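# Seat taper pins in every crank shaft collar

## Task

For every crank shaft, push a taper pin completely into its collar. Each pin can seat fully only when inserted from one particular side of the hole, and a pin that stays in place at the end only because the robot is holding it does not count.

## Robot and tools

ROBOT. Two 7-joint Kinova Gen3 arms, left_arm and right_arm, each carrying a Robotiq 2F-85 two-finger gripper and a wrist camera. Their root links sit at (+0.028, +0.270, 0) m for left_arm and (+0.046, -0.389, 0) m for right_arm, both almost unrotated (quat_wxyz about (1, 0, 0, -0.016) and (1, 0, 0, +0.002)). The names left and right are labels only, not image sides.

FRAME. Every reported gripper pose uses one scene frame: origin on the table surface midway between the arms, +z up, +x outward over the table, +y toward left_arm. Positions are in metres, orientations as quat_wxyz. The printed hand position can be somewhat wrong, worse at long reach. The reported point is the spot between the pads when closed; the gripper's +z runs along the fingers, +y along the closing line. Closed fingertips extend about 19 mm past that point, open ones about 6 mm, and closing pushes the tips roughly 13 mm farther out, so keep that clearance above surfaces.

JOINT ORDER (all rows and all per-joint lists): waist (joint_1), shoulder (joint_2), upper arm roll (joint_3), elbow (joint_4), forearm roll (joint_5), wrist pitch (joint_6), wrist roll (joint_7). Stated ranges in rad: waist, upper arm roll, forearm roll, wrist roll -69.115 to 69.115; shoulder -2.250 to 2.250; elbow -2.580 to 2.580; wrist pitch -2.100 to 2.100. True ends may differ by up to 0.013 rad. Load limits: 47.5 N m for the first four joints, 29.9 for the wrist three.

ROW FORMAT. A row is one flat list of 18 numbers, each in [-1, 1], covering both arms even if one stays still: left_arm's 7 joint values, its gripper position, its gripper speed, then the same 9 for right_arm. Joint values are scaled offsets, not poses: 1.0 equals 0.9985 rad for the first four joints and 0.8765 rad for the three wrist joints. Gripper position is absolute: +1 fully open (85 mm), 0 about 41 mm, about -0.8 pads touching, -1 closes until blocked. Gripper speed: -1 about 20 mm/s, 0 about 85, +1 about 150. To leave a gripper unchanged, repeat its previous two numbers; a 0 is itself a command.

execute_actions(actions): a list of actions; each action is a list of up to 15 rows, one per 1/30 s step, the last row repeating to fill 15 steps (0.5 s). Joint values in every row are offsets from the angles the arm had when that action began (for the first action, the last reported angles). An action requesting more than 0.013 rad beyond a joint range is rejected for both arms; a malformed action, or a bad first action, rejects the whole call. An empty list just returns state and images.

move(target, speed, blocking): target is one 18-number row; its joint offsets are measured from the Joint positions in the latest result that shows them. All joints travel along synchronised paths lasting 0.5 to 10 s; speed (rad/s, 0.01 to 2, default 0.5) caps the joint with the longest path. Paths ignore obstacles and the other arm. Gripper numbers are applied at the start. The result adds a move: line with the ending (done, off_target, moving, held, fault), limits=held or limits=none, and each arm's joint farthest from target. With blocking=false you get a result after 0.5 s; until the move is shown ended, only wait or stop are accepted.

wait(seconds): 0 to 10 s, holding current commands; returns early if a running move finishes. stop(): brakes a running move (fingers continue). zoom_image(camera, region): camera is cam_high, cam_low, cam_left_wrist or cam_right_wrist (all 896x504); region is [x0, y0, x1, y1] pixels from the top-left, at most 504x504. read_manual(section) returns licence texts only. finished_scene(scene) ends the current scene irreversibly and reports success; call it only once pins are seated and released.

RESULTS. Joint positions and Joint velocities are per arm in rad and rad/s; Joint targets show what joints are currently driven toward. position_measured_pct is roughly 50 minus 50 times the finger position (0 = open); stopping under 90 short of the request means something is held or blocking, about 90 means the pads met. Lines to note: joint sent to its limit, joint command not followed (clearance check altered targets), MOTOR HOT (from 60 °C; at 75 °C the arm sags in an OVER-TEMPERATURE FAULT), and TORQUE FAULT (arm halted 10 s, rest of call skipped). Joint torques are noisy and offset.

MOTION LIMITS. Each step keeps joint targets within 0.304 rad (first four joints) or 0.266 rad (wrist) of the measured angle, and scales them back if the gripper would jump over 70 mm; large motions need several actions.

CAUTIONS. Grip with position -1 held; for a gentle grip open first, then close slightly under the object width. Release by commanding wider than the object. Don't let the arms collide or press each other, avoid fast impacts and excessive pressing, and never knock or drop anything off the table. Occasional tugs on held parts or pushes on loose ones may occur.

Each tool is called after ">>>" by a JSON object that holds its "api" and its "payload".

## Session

>>> {"api": "execute_actions", "payload": {"actions": []}}

Scene clock: 0.00 s.
left_arm: end_effector_position=(+0.2747, +0.5542, +0.3119) position_measured_pct=0.0 end_effector_quat_wxyz=(+0.061, +0.978, +0.198, -0.007) | right_arm: end_effector_position=(+0.4501, +0.2311, +0.2352) position_measured_pct=0.0 end_effector_quat_wxyz=(+0.424, -0.149, +0.864, -0.227)
Joint names: [waist, shoulder, upper arm roll, elbow, forearm roll, wrist pitch, wrist roll]
Joint positions: left_arm=[-0.587  0.272 -0.566  1.558  0.21   1.461  3.967] | right_arm=[-1.442  1.308  0.499  0.289  0.523  1.623  0.636]
Joint velocities: left_arm=[-0.     0.     0.001  0.    -0.     0.    -0.   ] | right_arm=[ 0.     0.     0.    -0.002 -0.    -0.    -0.   ]
Joint torques (N m, as the joint torque sensors report them, + toward a larger angle): no reading
Motor temperatures (°C, as the motors report them): left_arm=[26 26 28 31 33 34 38] | right_arm=[31 29 29 31 34 40 36]
Joint targets: left_arm=[-0.587 0.272 -0.566 1.558 0.210 1.461 3.967] | right_arm=[-1.442 1.308 0.499 0.289 0.523 1.623 0.636]

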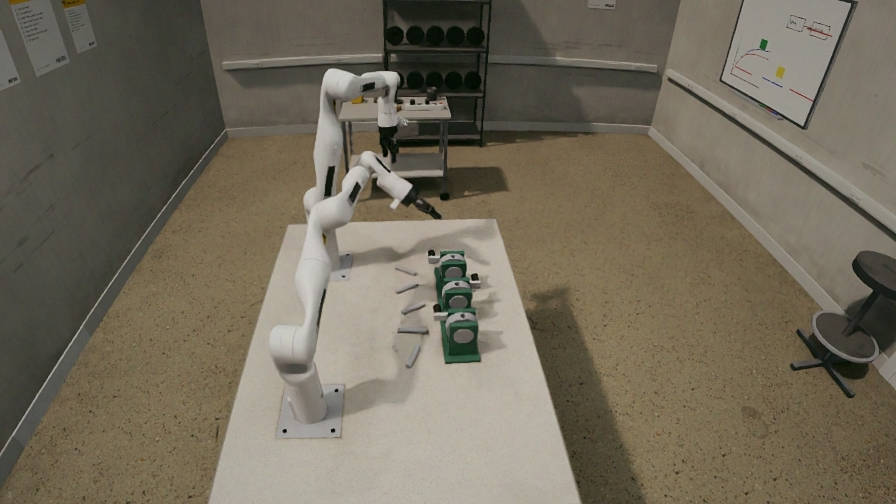

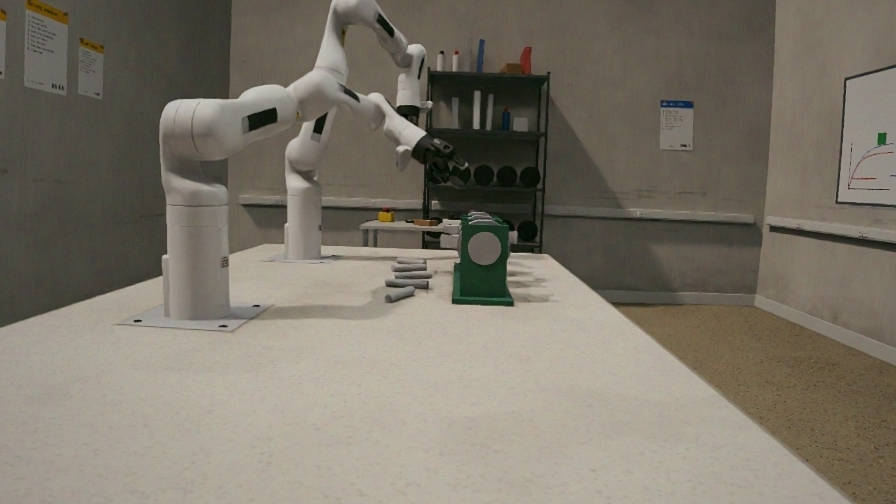

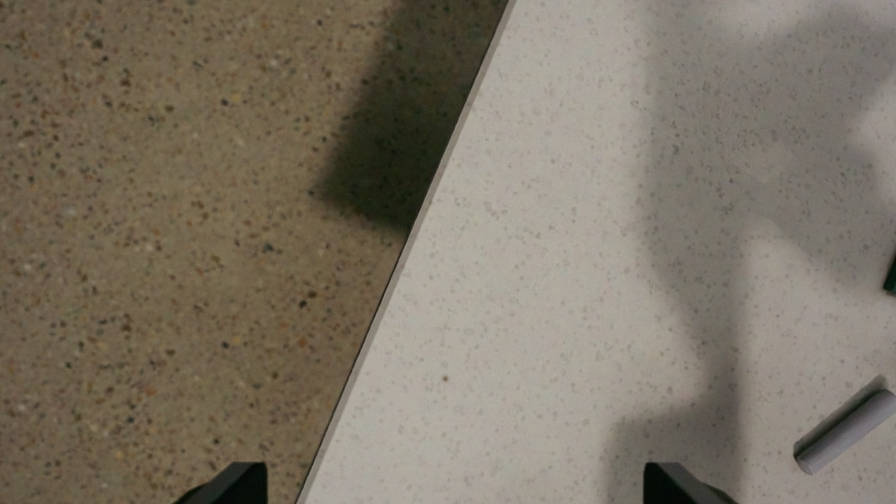

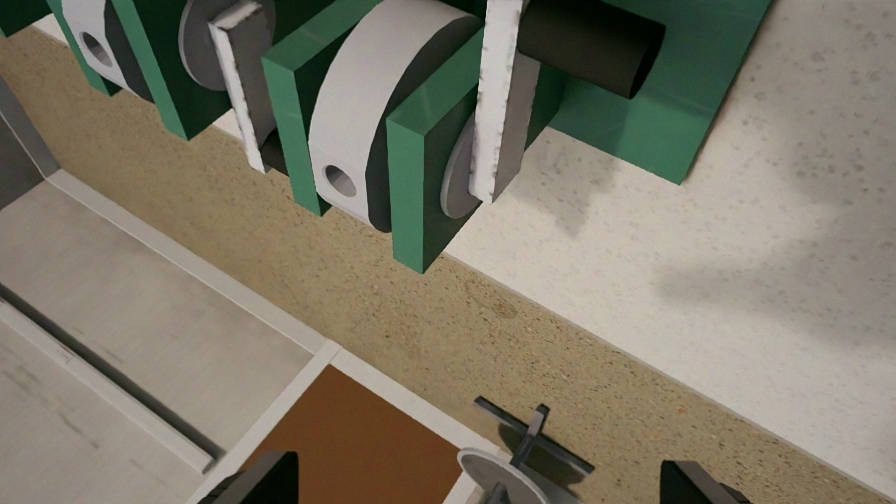

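>>> {"api": "move", "payload": {"target": [0,0,0.567,0,-0.24,-0.2,-1,-0.05,0.3,0.633,-0.796,-0.5,0.644,-0.597,0.084,0.14,-0.05,0.3], "speed": 0.9}}

Scene clock: 2.23 s.
left_arm: end_effector_position=(+0.4023, +0.4726, +0.2983) position_measured_pct=52.4 end_effector_quat_wxyz=(-0.012, +0.861, -0.509, +0.006) | right_arm: end_effector_position=(+0.4197, -0.0289, +0.3792) position_measured_pct=52.4 end_effector_quat_wxyz=(-0.000, -0.001, +1.000, +0.000)
Joint names: [waist, shoulder, upper arm roll, elbow, forearm roll, wrist pitch, wrist roll]
Joint positions: left_arm=[-0.587  0.272  0.001  1.558 -0.001  1.286  3.09 ] | right_arm=[-0.81   0.514  0.     0.932 -0.001  1.696  0.759]
Joint velocities: left_arm=[-0.    -0.     0.003 -0.001 -0.     0.001 -0.   ] | right_arm=[ 0.002 -0.001 -0.    -0.    -0.    -0.    -0.   ]
Joint torques (N m, as the joint torque sensors report them, + toward a larger angle): left_arm=[  0.1  -14.82  -0.54  -9.41  -0.05  -0.46  -0.26] | right_arm=[ -0.19 -19.7    0.54  -8.69   0.06  -0.17  -0.23]
Motor temperatures (°C, as the motors report them): left_arm=[26 26 28 31 33 34 38] | right_arm=[31 29 29 31 34 40 36]
Joint targets: left_arm=[-0.587 0.272 0.001 1.558 -0.001 1.286 3.090] | right_arm=[-0.810 0.513 0.000 0.932 -0.001 1.696 0.759]
move: done; limits=none; left_arm: farthest joint: the waist, 0.000 radians from its target (0.000 radians at the start); right_arm: farthest joint: the waist, 0.000 radians from its target (0.632 radians at the start)

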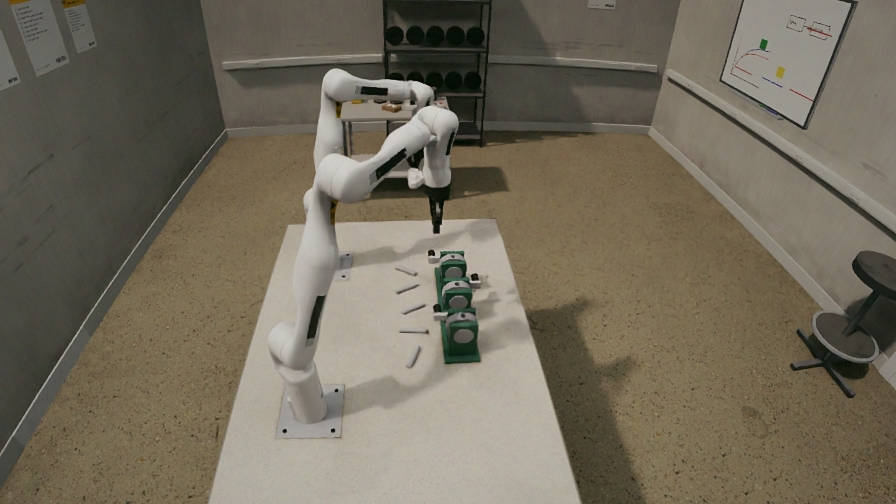

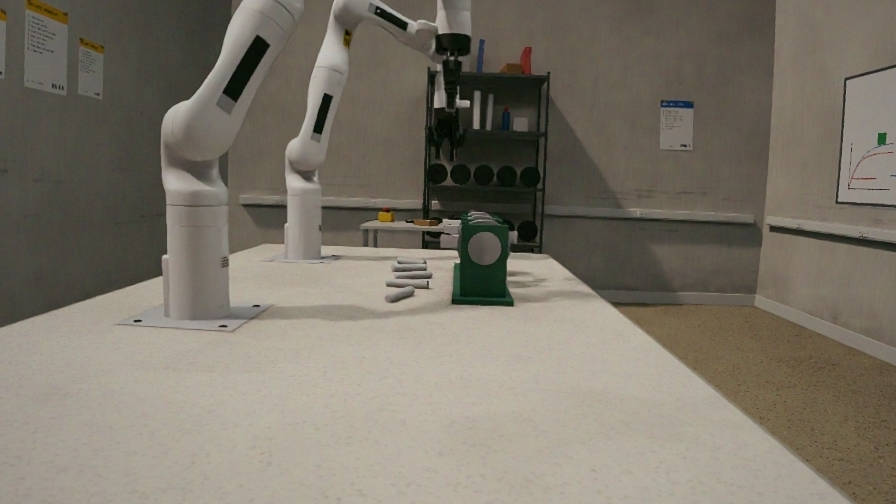

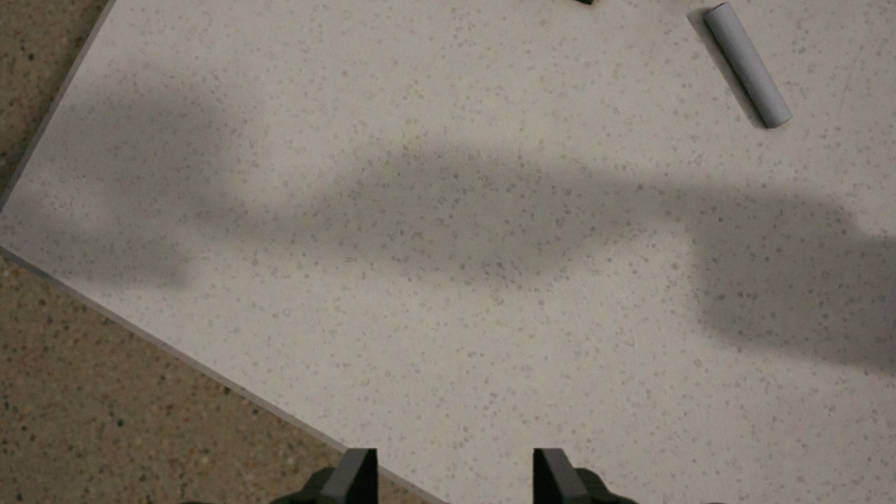

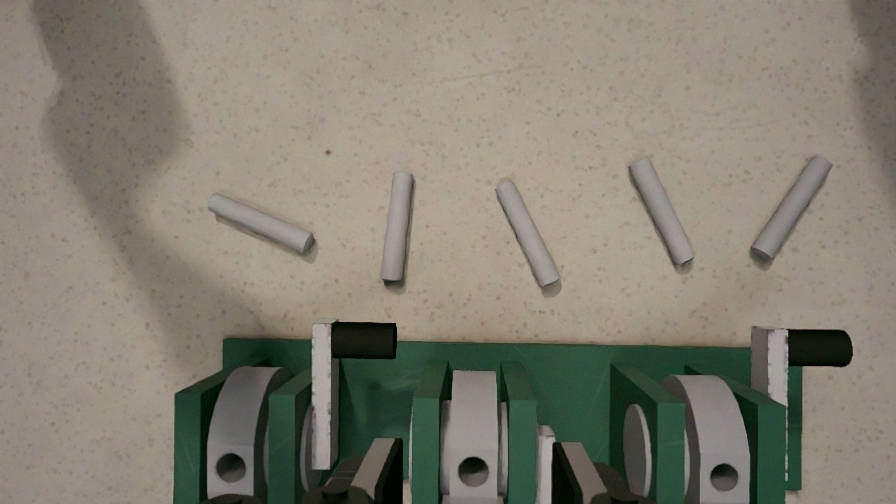

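>>> {"api": "zoom_image", "payload": {"camera": "cam_right_wrist", "region": [190,140,580,504]}}

>>> {"api": "zoom_image", "payload": {"camera": "cam_right_wrist", "region": [470,140,860,504]}}

Region (190, 140, 580, 504) of cam_right_wrist's 896x504 image, scaled by 1.292; it fills the top 470 rows of this view, and the rest is white.

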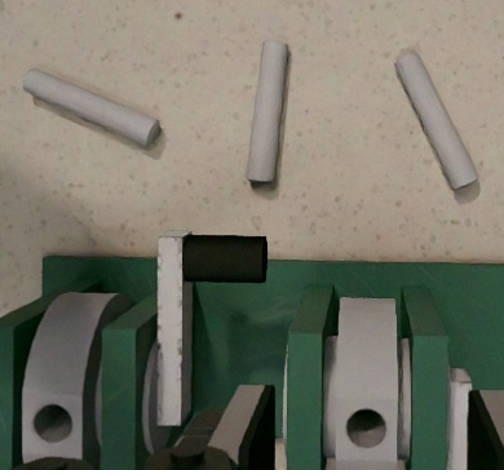

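Region (470, 140, 860, 504) of cam_right_wrist's 896x504 image, scaled by 1.292; it fills the top 470 rows of this view, and the rest is white.

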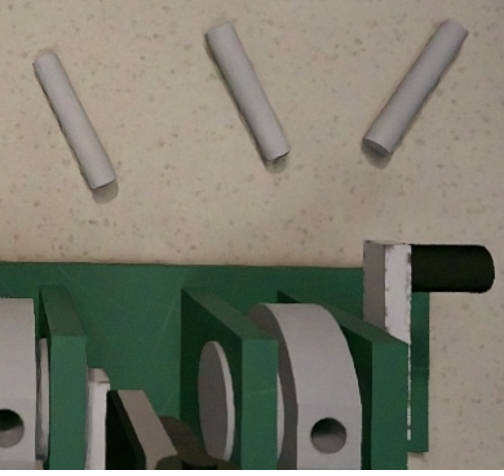

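>>> {"api": "zoom_image", "payload": {"camera": "cam_right_wrist", "region": [200,440,260,500]}}

>>> {"api": "zoom_image", "payload": {"camera": "cam_right_wrist", "region": [443,440,503,500]}}

>>> {"api": "zoom_image", "payload": {"camera": "cam_right_wrist", "region": [693,444,753,504]}}

Region (200, 440, 260, 500) of cam_right_wrist's 896x504 image, scaled by 8.400.

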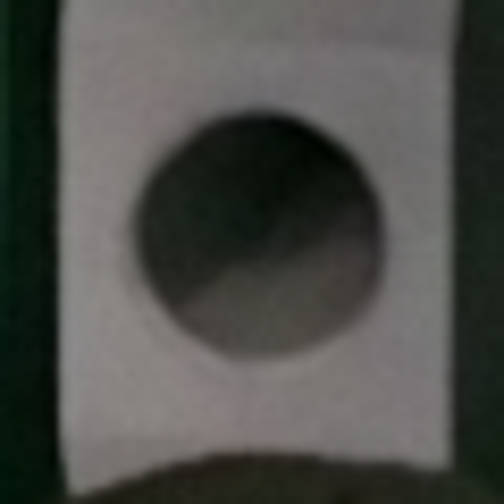

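Region (443, 440, 503, 500) of cam_right_wrist's 896x504 image, scaled by 8.400.

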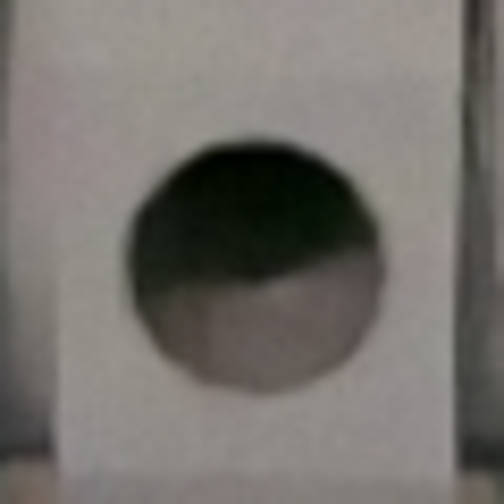

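Region (693, 444, 753, 504) of cam_right_wrist's 896x504 image, scaled by 8.400.

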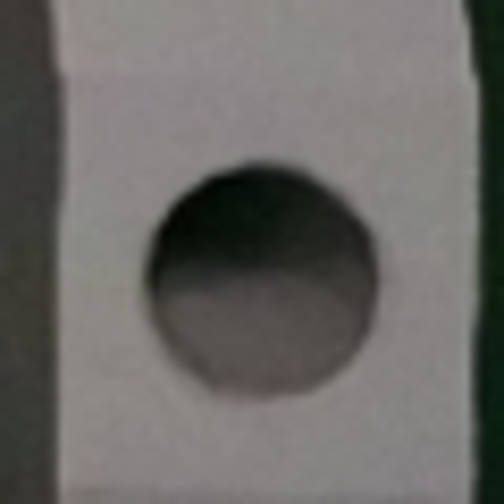

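>>> {"api": "zoom_image", "payload": {"camera": "cam_right_wrist", "region": [330,160,470,300]}}

>>> {"api": "zoom_image", "payload": {"camera": "cam_right_wrist", "region": [620,140,850,280]}}

Region (330, 160, 470, 300) of cam_right_wrist's 896x504 image, scaled by 3.600.

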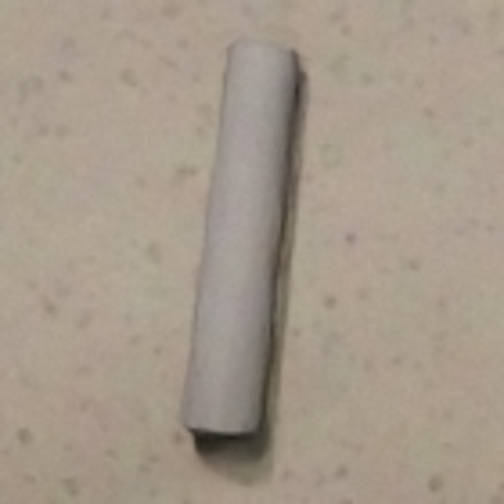

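Region (620, 140, 850, 280) of cam_right_wrist's 896x504 image, scaled by 2.191; it fills the top 307 rows of this view, and the rest is white.

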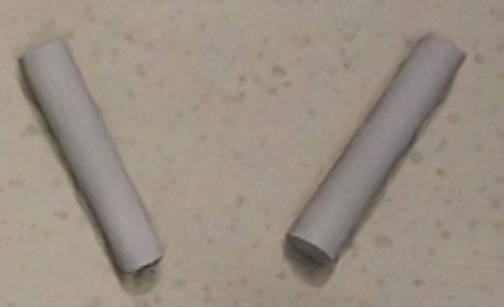

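>>> {"api": "move", "payload": {"target": [0.67,0.075,0,0.272,0,-0.367,0.188,-0.05,0.3,0.119,-0.04,0,0.67,0,-0.72,0.9,-0.05,0.3], "speed": 0.9}}

Scene clock: 6.77 s.
left_arm: end_effector_position=(+0.4241, +0.1994, +0.1903) position_measured_pct=52.4 end_effector_quat_wxyz=(-0.000, +0.706, -0.708, +0.000) | right_arm: end_effector_position=(+0.4206, -0.1083, +0.1961) position_measured_pct=52.4 end_effector_quat_wxyz=(+0.001, -0.329, +0.944, +0.001)
Joint names: [waist, shoulder, upper arm roll, elbow, forearm roll, wrist pitch, wrist roll]
Joint positions: left_arm=[ 0.082  0.347  0.001  1.83  -0.001  0.964  3.255] | right_arm=[-0.692  0.474  0.     1.601 -0.001  1.065  1.548]
Joint velocities: left_arm=[ 0.002 -0.    -0.002 -0.    -0.     0.001  0.   ] | right_arm=[ 0.    -0.002  0.     0.    -0.    -0.001 -0.   ]
Joint torques (N m, as the joint torque sensors report them, + toward a larger angle): left_arm=[ -0.2  -14.97  -0.22  -7.95  -0.11  -0.13   0.27] | right_arm=[  0.43 -17.48   0.9   -7.09   0.22   0.33   0.17]
Motor temperatures (°C, as the motors report them): left_arm=[26 26 28 31 33 34 38] | right_arm=[31 29 29 31 34 40 36]
Joint targets: left_arm=[0.082 0.347 0.001 1.830 -0.001 0.964 3.255] | right_arm=[-0.691 0.474 0.000 1.601 -0.001 1.065 1.548]
move: done; limits=none; left_arm: farthest joint: the waist, 0.000 radians from its target (0.669 radians at the start); right_arm: farthest joint: the waist, 0.000 radians from its target (0.119 radians at the start)

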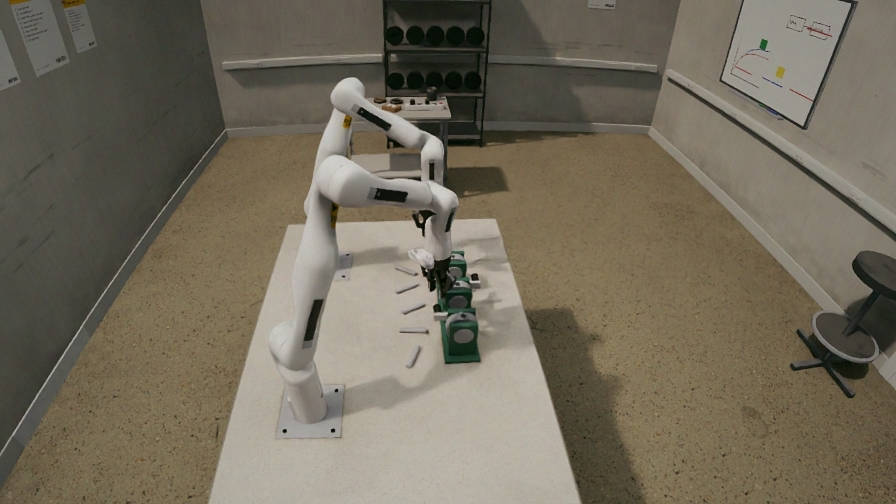

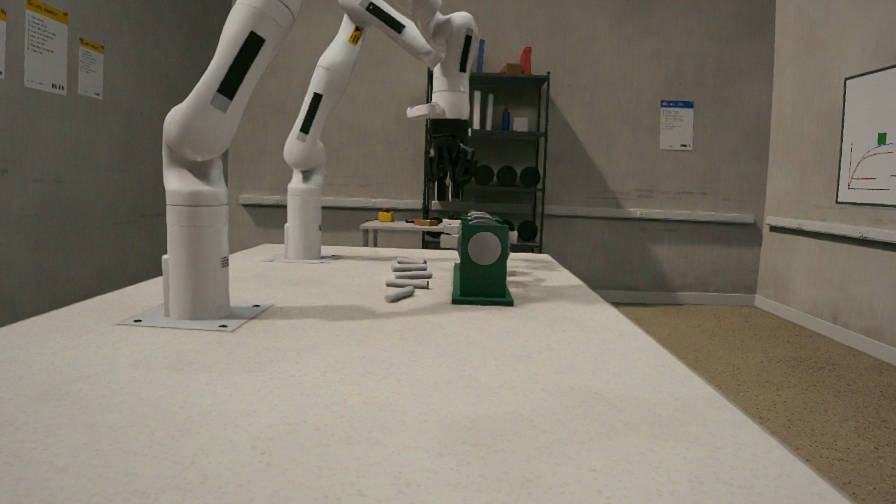

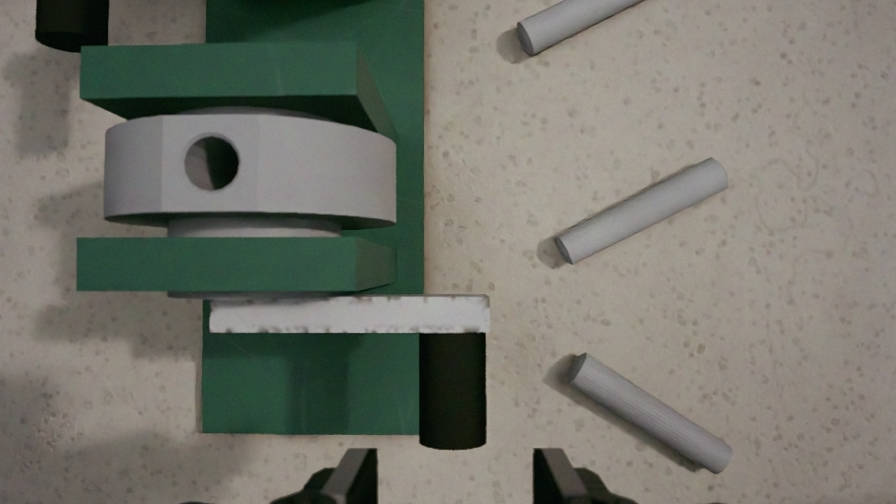

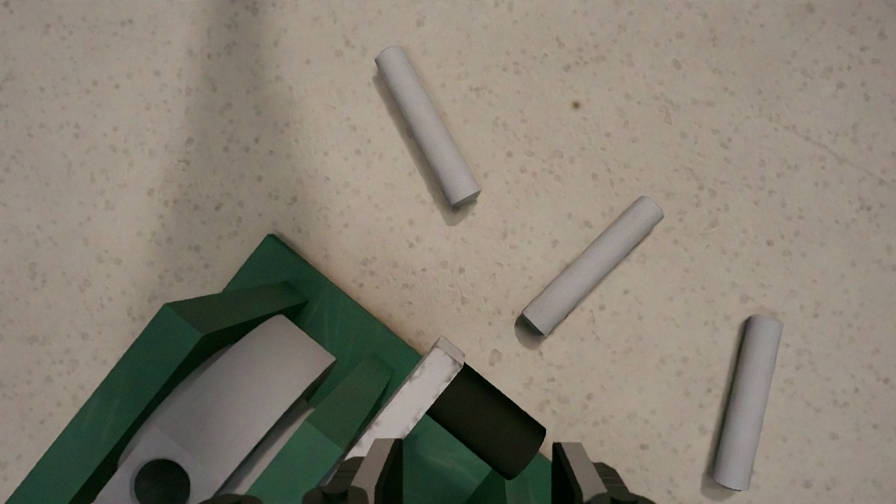

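>>> {"api": "move", "payload": {"target": [0,0.143,0,0.118,0,-0.297,0,-0.05,0.3,0,-0.023,0,0.45,0,-0.485,0.581,-0.05,0.3], "speed": 0.6}}

>>> {"api": "execute_actions", "payload": {"actions": [[[0,0,0,0,0,0,0,-0.37,0.3,0,0,0,0,0,0,0,-0.05,0.3]]]}}

Scene clock: 8.63 s.
left_arm: end_effector_position=(+0.4241, +0.1993, +0.1054) position_measured_pct=52.4 end_effector_quat_wxyz=(-0.000, +0.706, -0.708, +0.000) | right_arm: end_effector_position=(+0.3465, -0.1701, +0.1001) position_measured_pct=52.4 end_effector_quat_wxyz=(+0.000, -0.556, +0.831, +0.000)
Joint names: [waist, shoulder, upper arm roll, elbow, forearm roll, wrist pitch, wrist roll]
Joint positions: left_arm=[ 0.082  0.489  0.001  1.947 -0.001  0.704  3.255] | right_arm=[-0.691  0.451  0.     2.051 -0.001  0.64   2.057]
Joint velocities: left_arm=[-0.001  0.003 -0.001  0.    -0.    -0.002  0.   ] | right_arm=[-0.     0.    -0.001  0.003  0.    -0.     0.   ]
Joint torques (N m, as the joint torque sensors report them, + toward a larger angle): left_arm=[ -0.44 -15.75   0.    -6.46  -0.26  -0.25  -0.04] | right_arm=[ -0.16 -14.17   0.13  -4.91   0.16   0.26  -0.22]
Motor temperatures (°C, as the motors report them): left_arm=[26 26 28 31 33 34 38] | right_arm=[31 29 29 31 34 40 36]
Joint targets: left_arm=[0.082 0.490 0.001 1.947 -0.001 0.704 3.255] | right_arm=[-0.692 0.451 0.000 2.051 -0.001 0.640 2.057]
move: done; limits=none; left_arm: farthest joint: the waist, 0.000 radians from its target (0.000 radians at the start); right_arm: farthest joint: the waist, 0.001 radians from its target (0.001 radians at the start)

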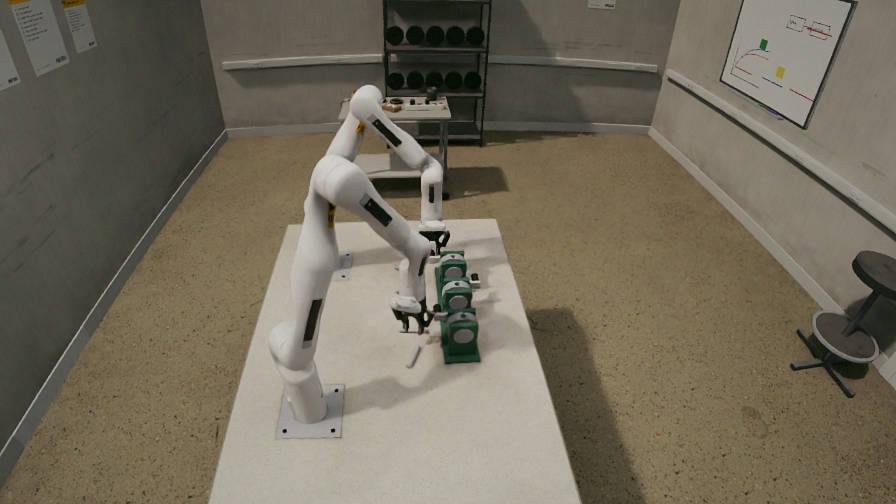

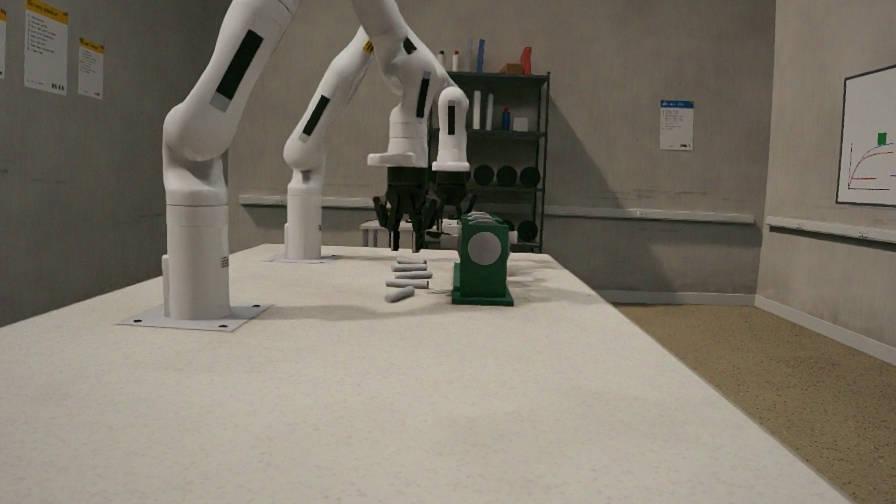

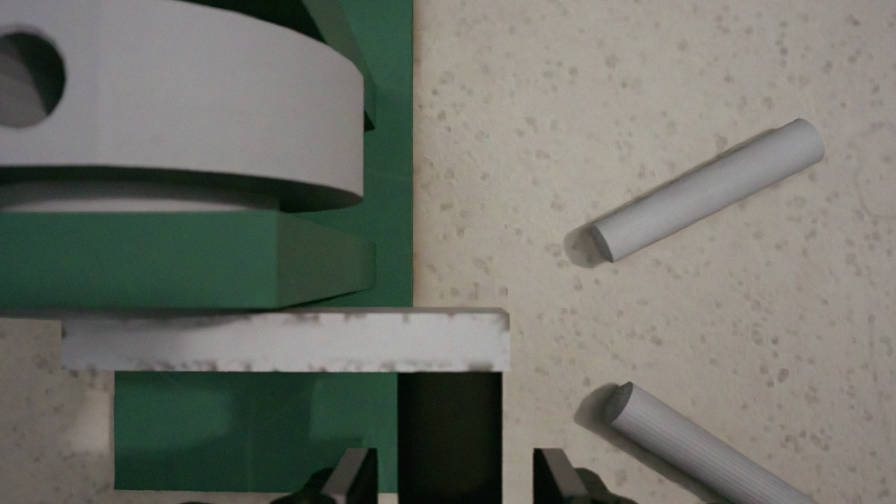

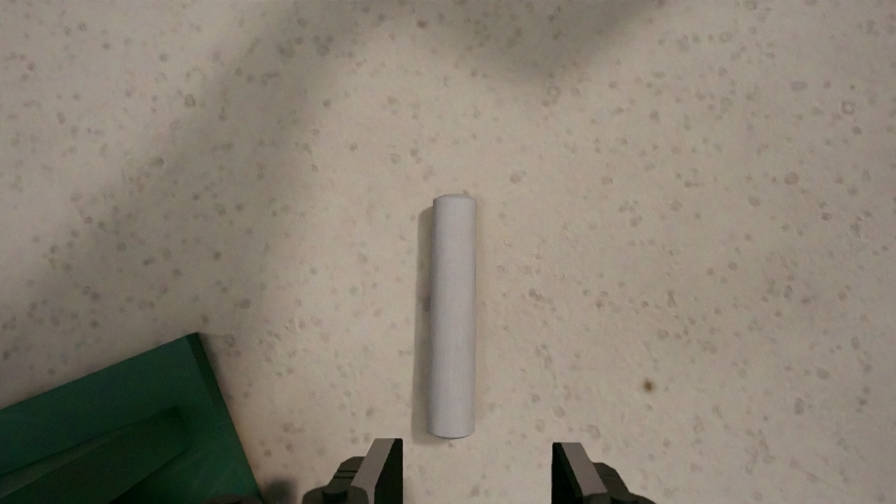

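Scene clock: 9.13 s.
left_arm: end_effector_position=(+0.4250, +0.1993, +0.1057) position_measured_pct=67.5 end_effector_quat_wxyz=(-0.001, +0.706, -0.708, +0.001) | right_arm: end_effector_position=(+0.3465, -0.1701, +0.1001) position_measured_pct=52.4 end_effector_quat_wxyz=(+0.000, -0.556, +0.831, +0.000)
Joint names: [waist, shoulder, upper arm roll, elbow, forearm roll, wrist pitch, wrist roll]
Joint positions: left_arm=[ 0.082  0.489  0.     1.946 -0.001  0.703  3.255] | right_arm=[-0.691  0.451  0.     2.051 -0.001  0.64   2.057]
Joint velocities: left_arm=[-0.001  0.    -0.002  0.     0.     0.001  0.   ] | right_arm=[ 0.    -0.    -0.002 -0.001 -0.     0.001  0.   ]
Joint torques (N m, as the joint torque sensors report them, + toward a larger angle): left_arm=[ -0.28 -15.95   0.44  -5.39  -0.18   0.22  -0.3 ] | right_arm=[  0.16 -14.82   0.4   -4.87   0.08   0.25  -0.08]
Motor temperatures (°C, as the motors report them): left_arm=[26 26 28 31 33 34 38] | right_arm=[31 29 29 31 34 40 36]
Joint targets: left_arm=[0.082 0.489 0.001 1.947 -0.001 0.704 3.255] | right_arm=[-0.691 0.451 0.000 2.051 -0.001 0.640 2.057]

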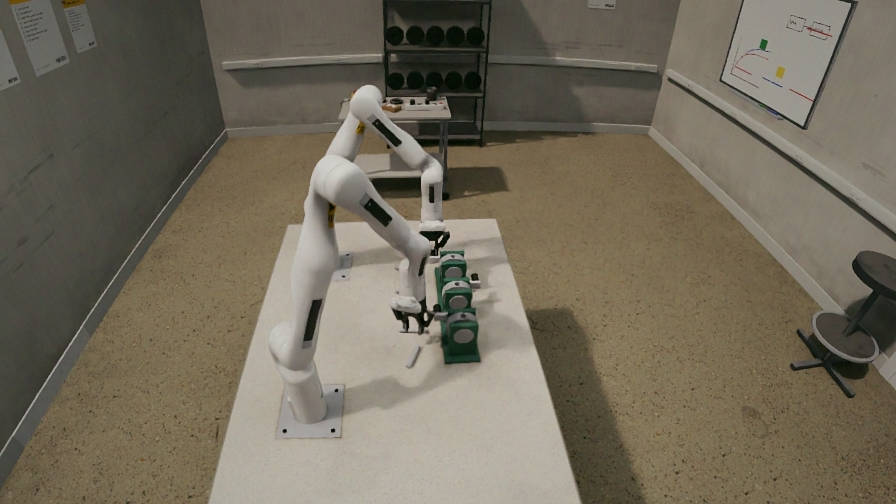

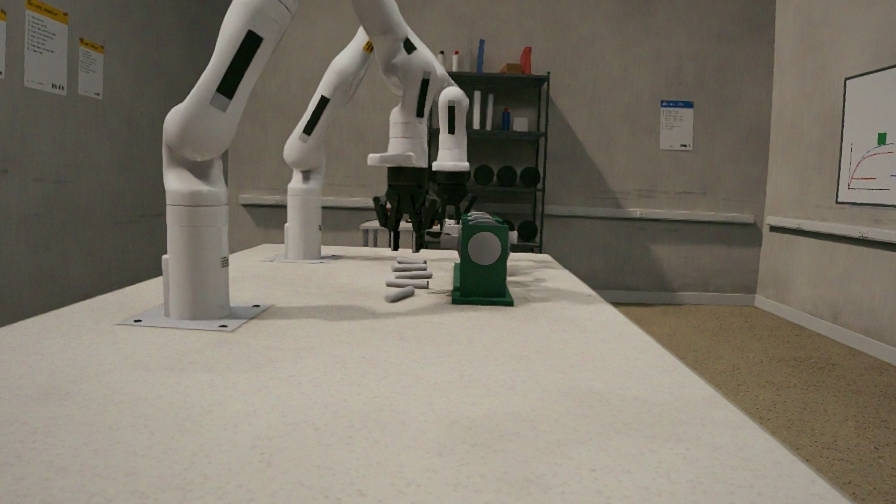

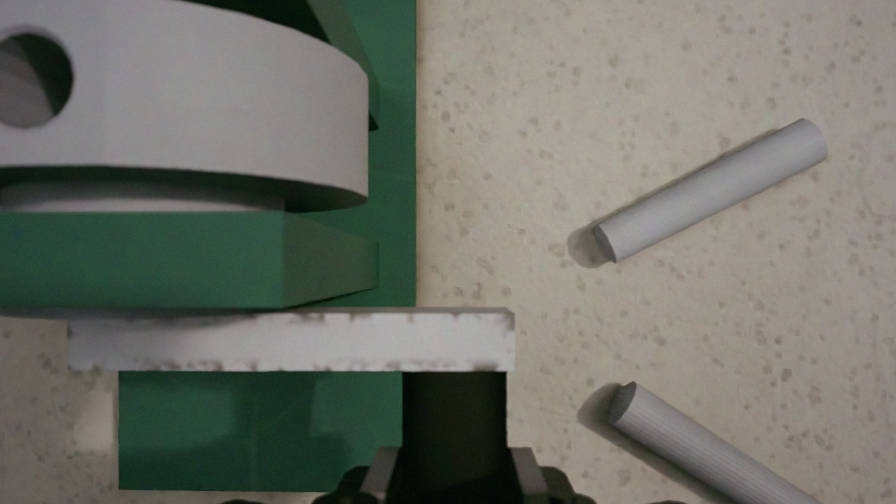

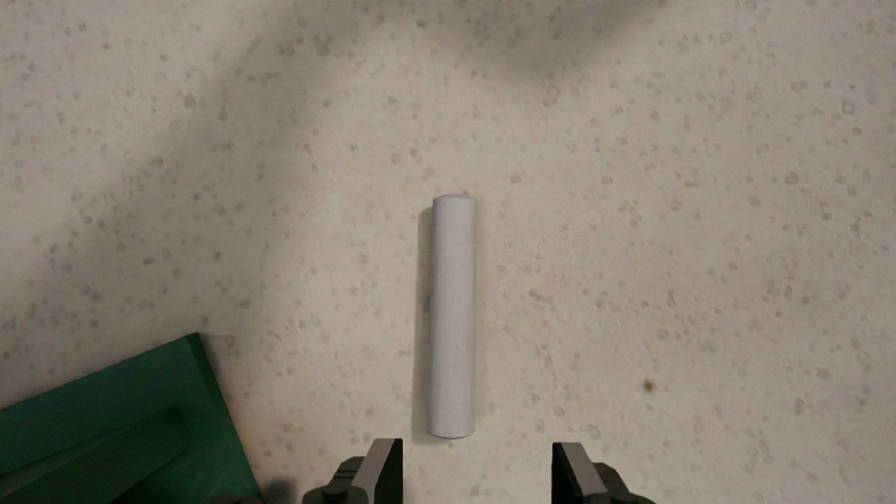

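>>> {"api": "move", "payload": {"target": [-0.003,-0.046,0,-0.069,0,0.133,-0.003,-0.37,0.3,0.033,0.1235,0,0.0565,0,-0.206,0.038,-0.05,0.3], "speed": 0.3}}

Scene clock: 11.23 s.
left_arm: end_effector_position=(+0.4326, +0.1994, +0.1382) position_measured_pct=67.5 end_effector_quat_wxyz=(+0.000, +0.706, -0.708, -0.000) | right_arm: end_effector_position=(+0.3515, -0.1817, +0.0453) position_measured_pct=52.4 end_effector_quat_wxyz=(+0.001, -0.557, +0.831, +0.000)
Joint names: [waist, shoulder, upper arm roll, elbow, forearm roll, wrist pitch, wrist roll]
Joint positions: left_arm=[ 0.079  0.445  0.001  1.878 -0.     0.819  3.252] | right_arm=[-0.659  0.574  0.     2.107 -0.001  0.459  2.09 ]
Joint velocities: left_arm=[-0.    -0.001 -0.001  0.    -0.    -0.001  0.   ] | right_arm=[0.001 0.002 0.003 0.    0.    0.    0.   ]
Joint torques (N m, as the joint torque sensors report them, + toward a larger angle): left_arm=[ -0.48 -17.73  -0.28  -8.04  -0.18   0.11  -0.14] | right_arm=[ -0.35 -15.61   0.53  -4.13   0.25   0.25   0.  ]
Motor temperatures (°C, as the motors report them): left_arm=[26 26 28 31 33 34 38] | right_arm=[31 29 29 31 34 40 36]
Joint targets: left_arm=[0.079 0.443 0.000 1.877 -0.001 0.819 3.252] | right_arm=[-0.659 0.574 0.000 2.107 -0.001 0.459 2.090]
move: done; limits=none; left_arm: farthest joint: the shoulder, 0.002 radians from its target (0.046 radians at the start); right_arm: farthest joint: the waist, 0.001 radians from its target (0.033 radians at the start)

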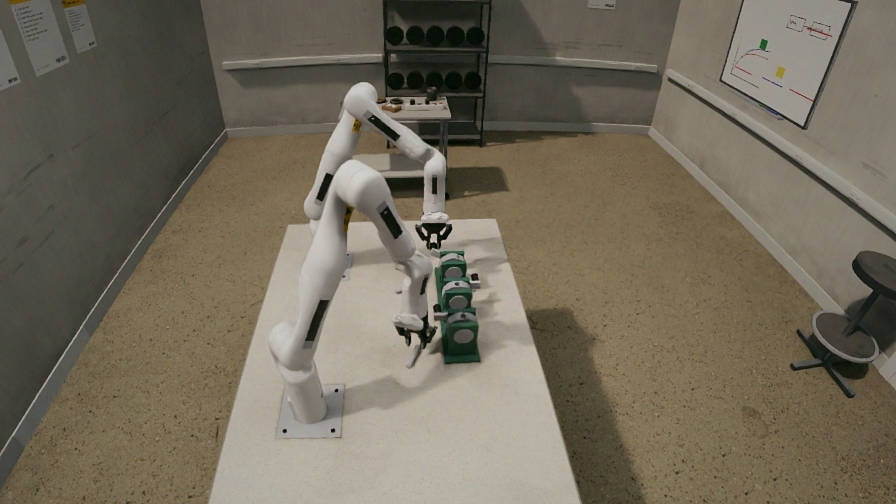

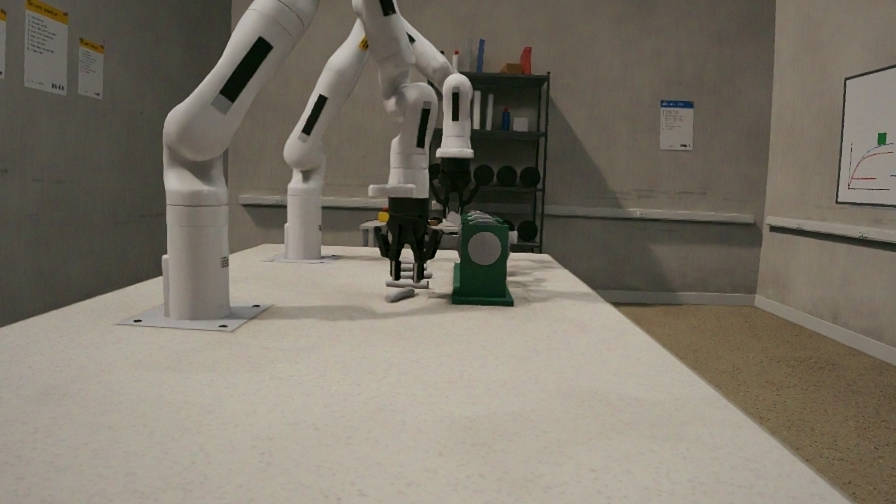

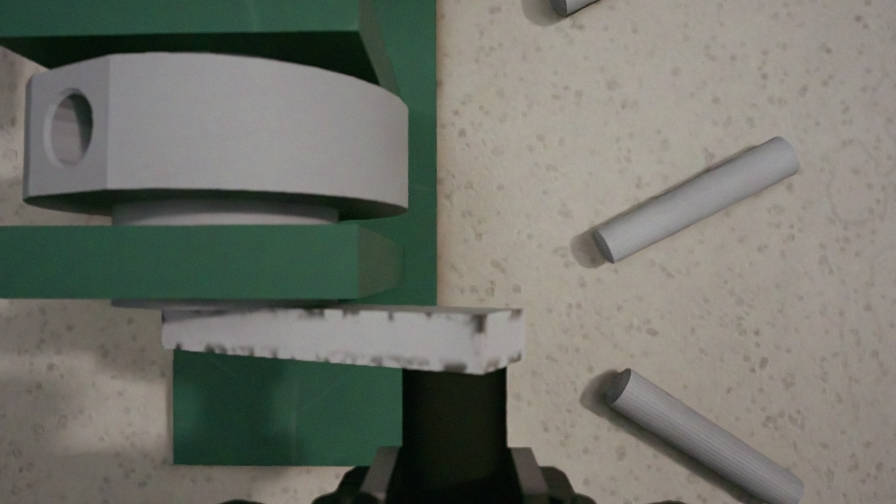

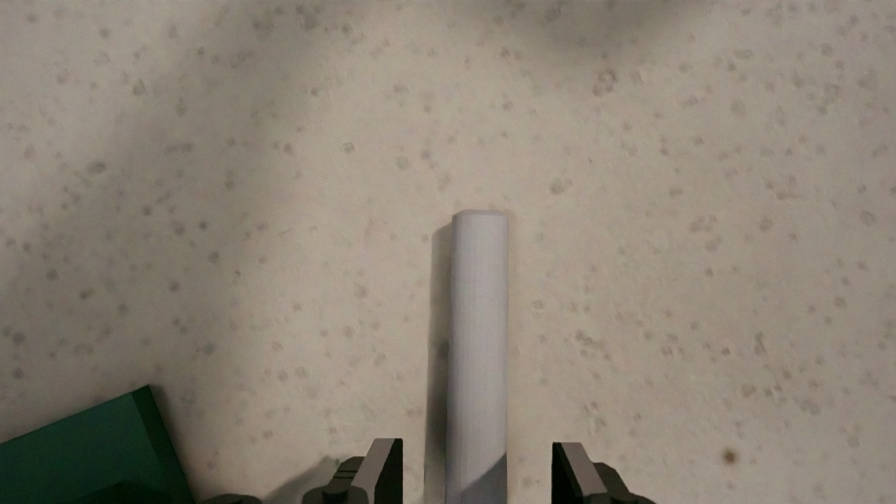

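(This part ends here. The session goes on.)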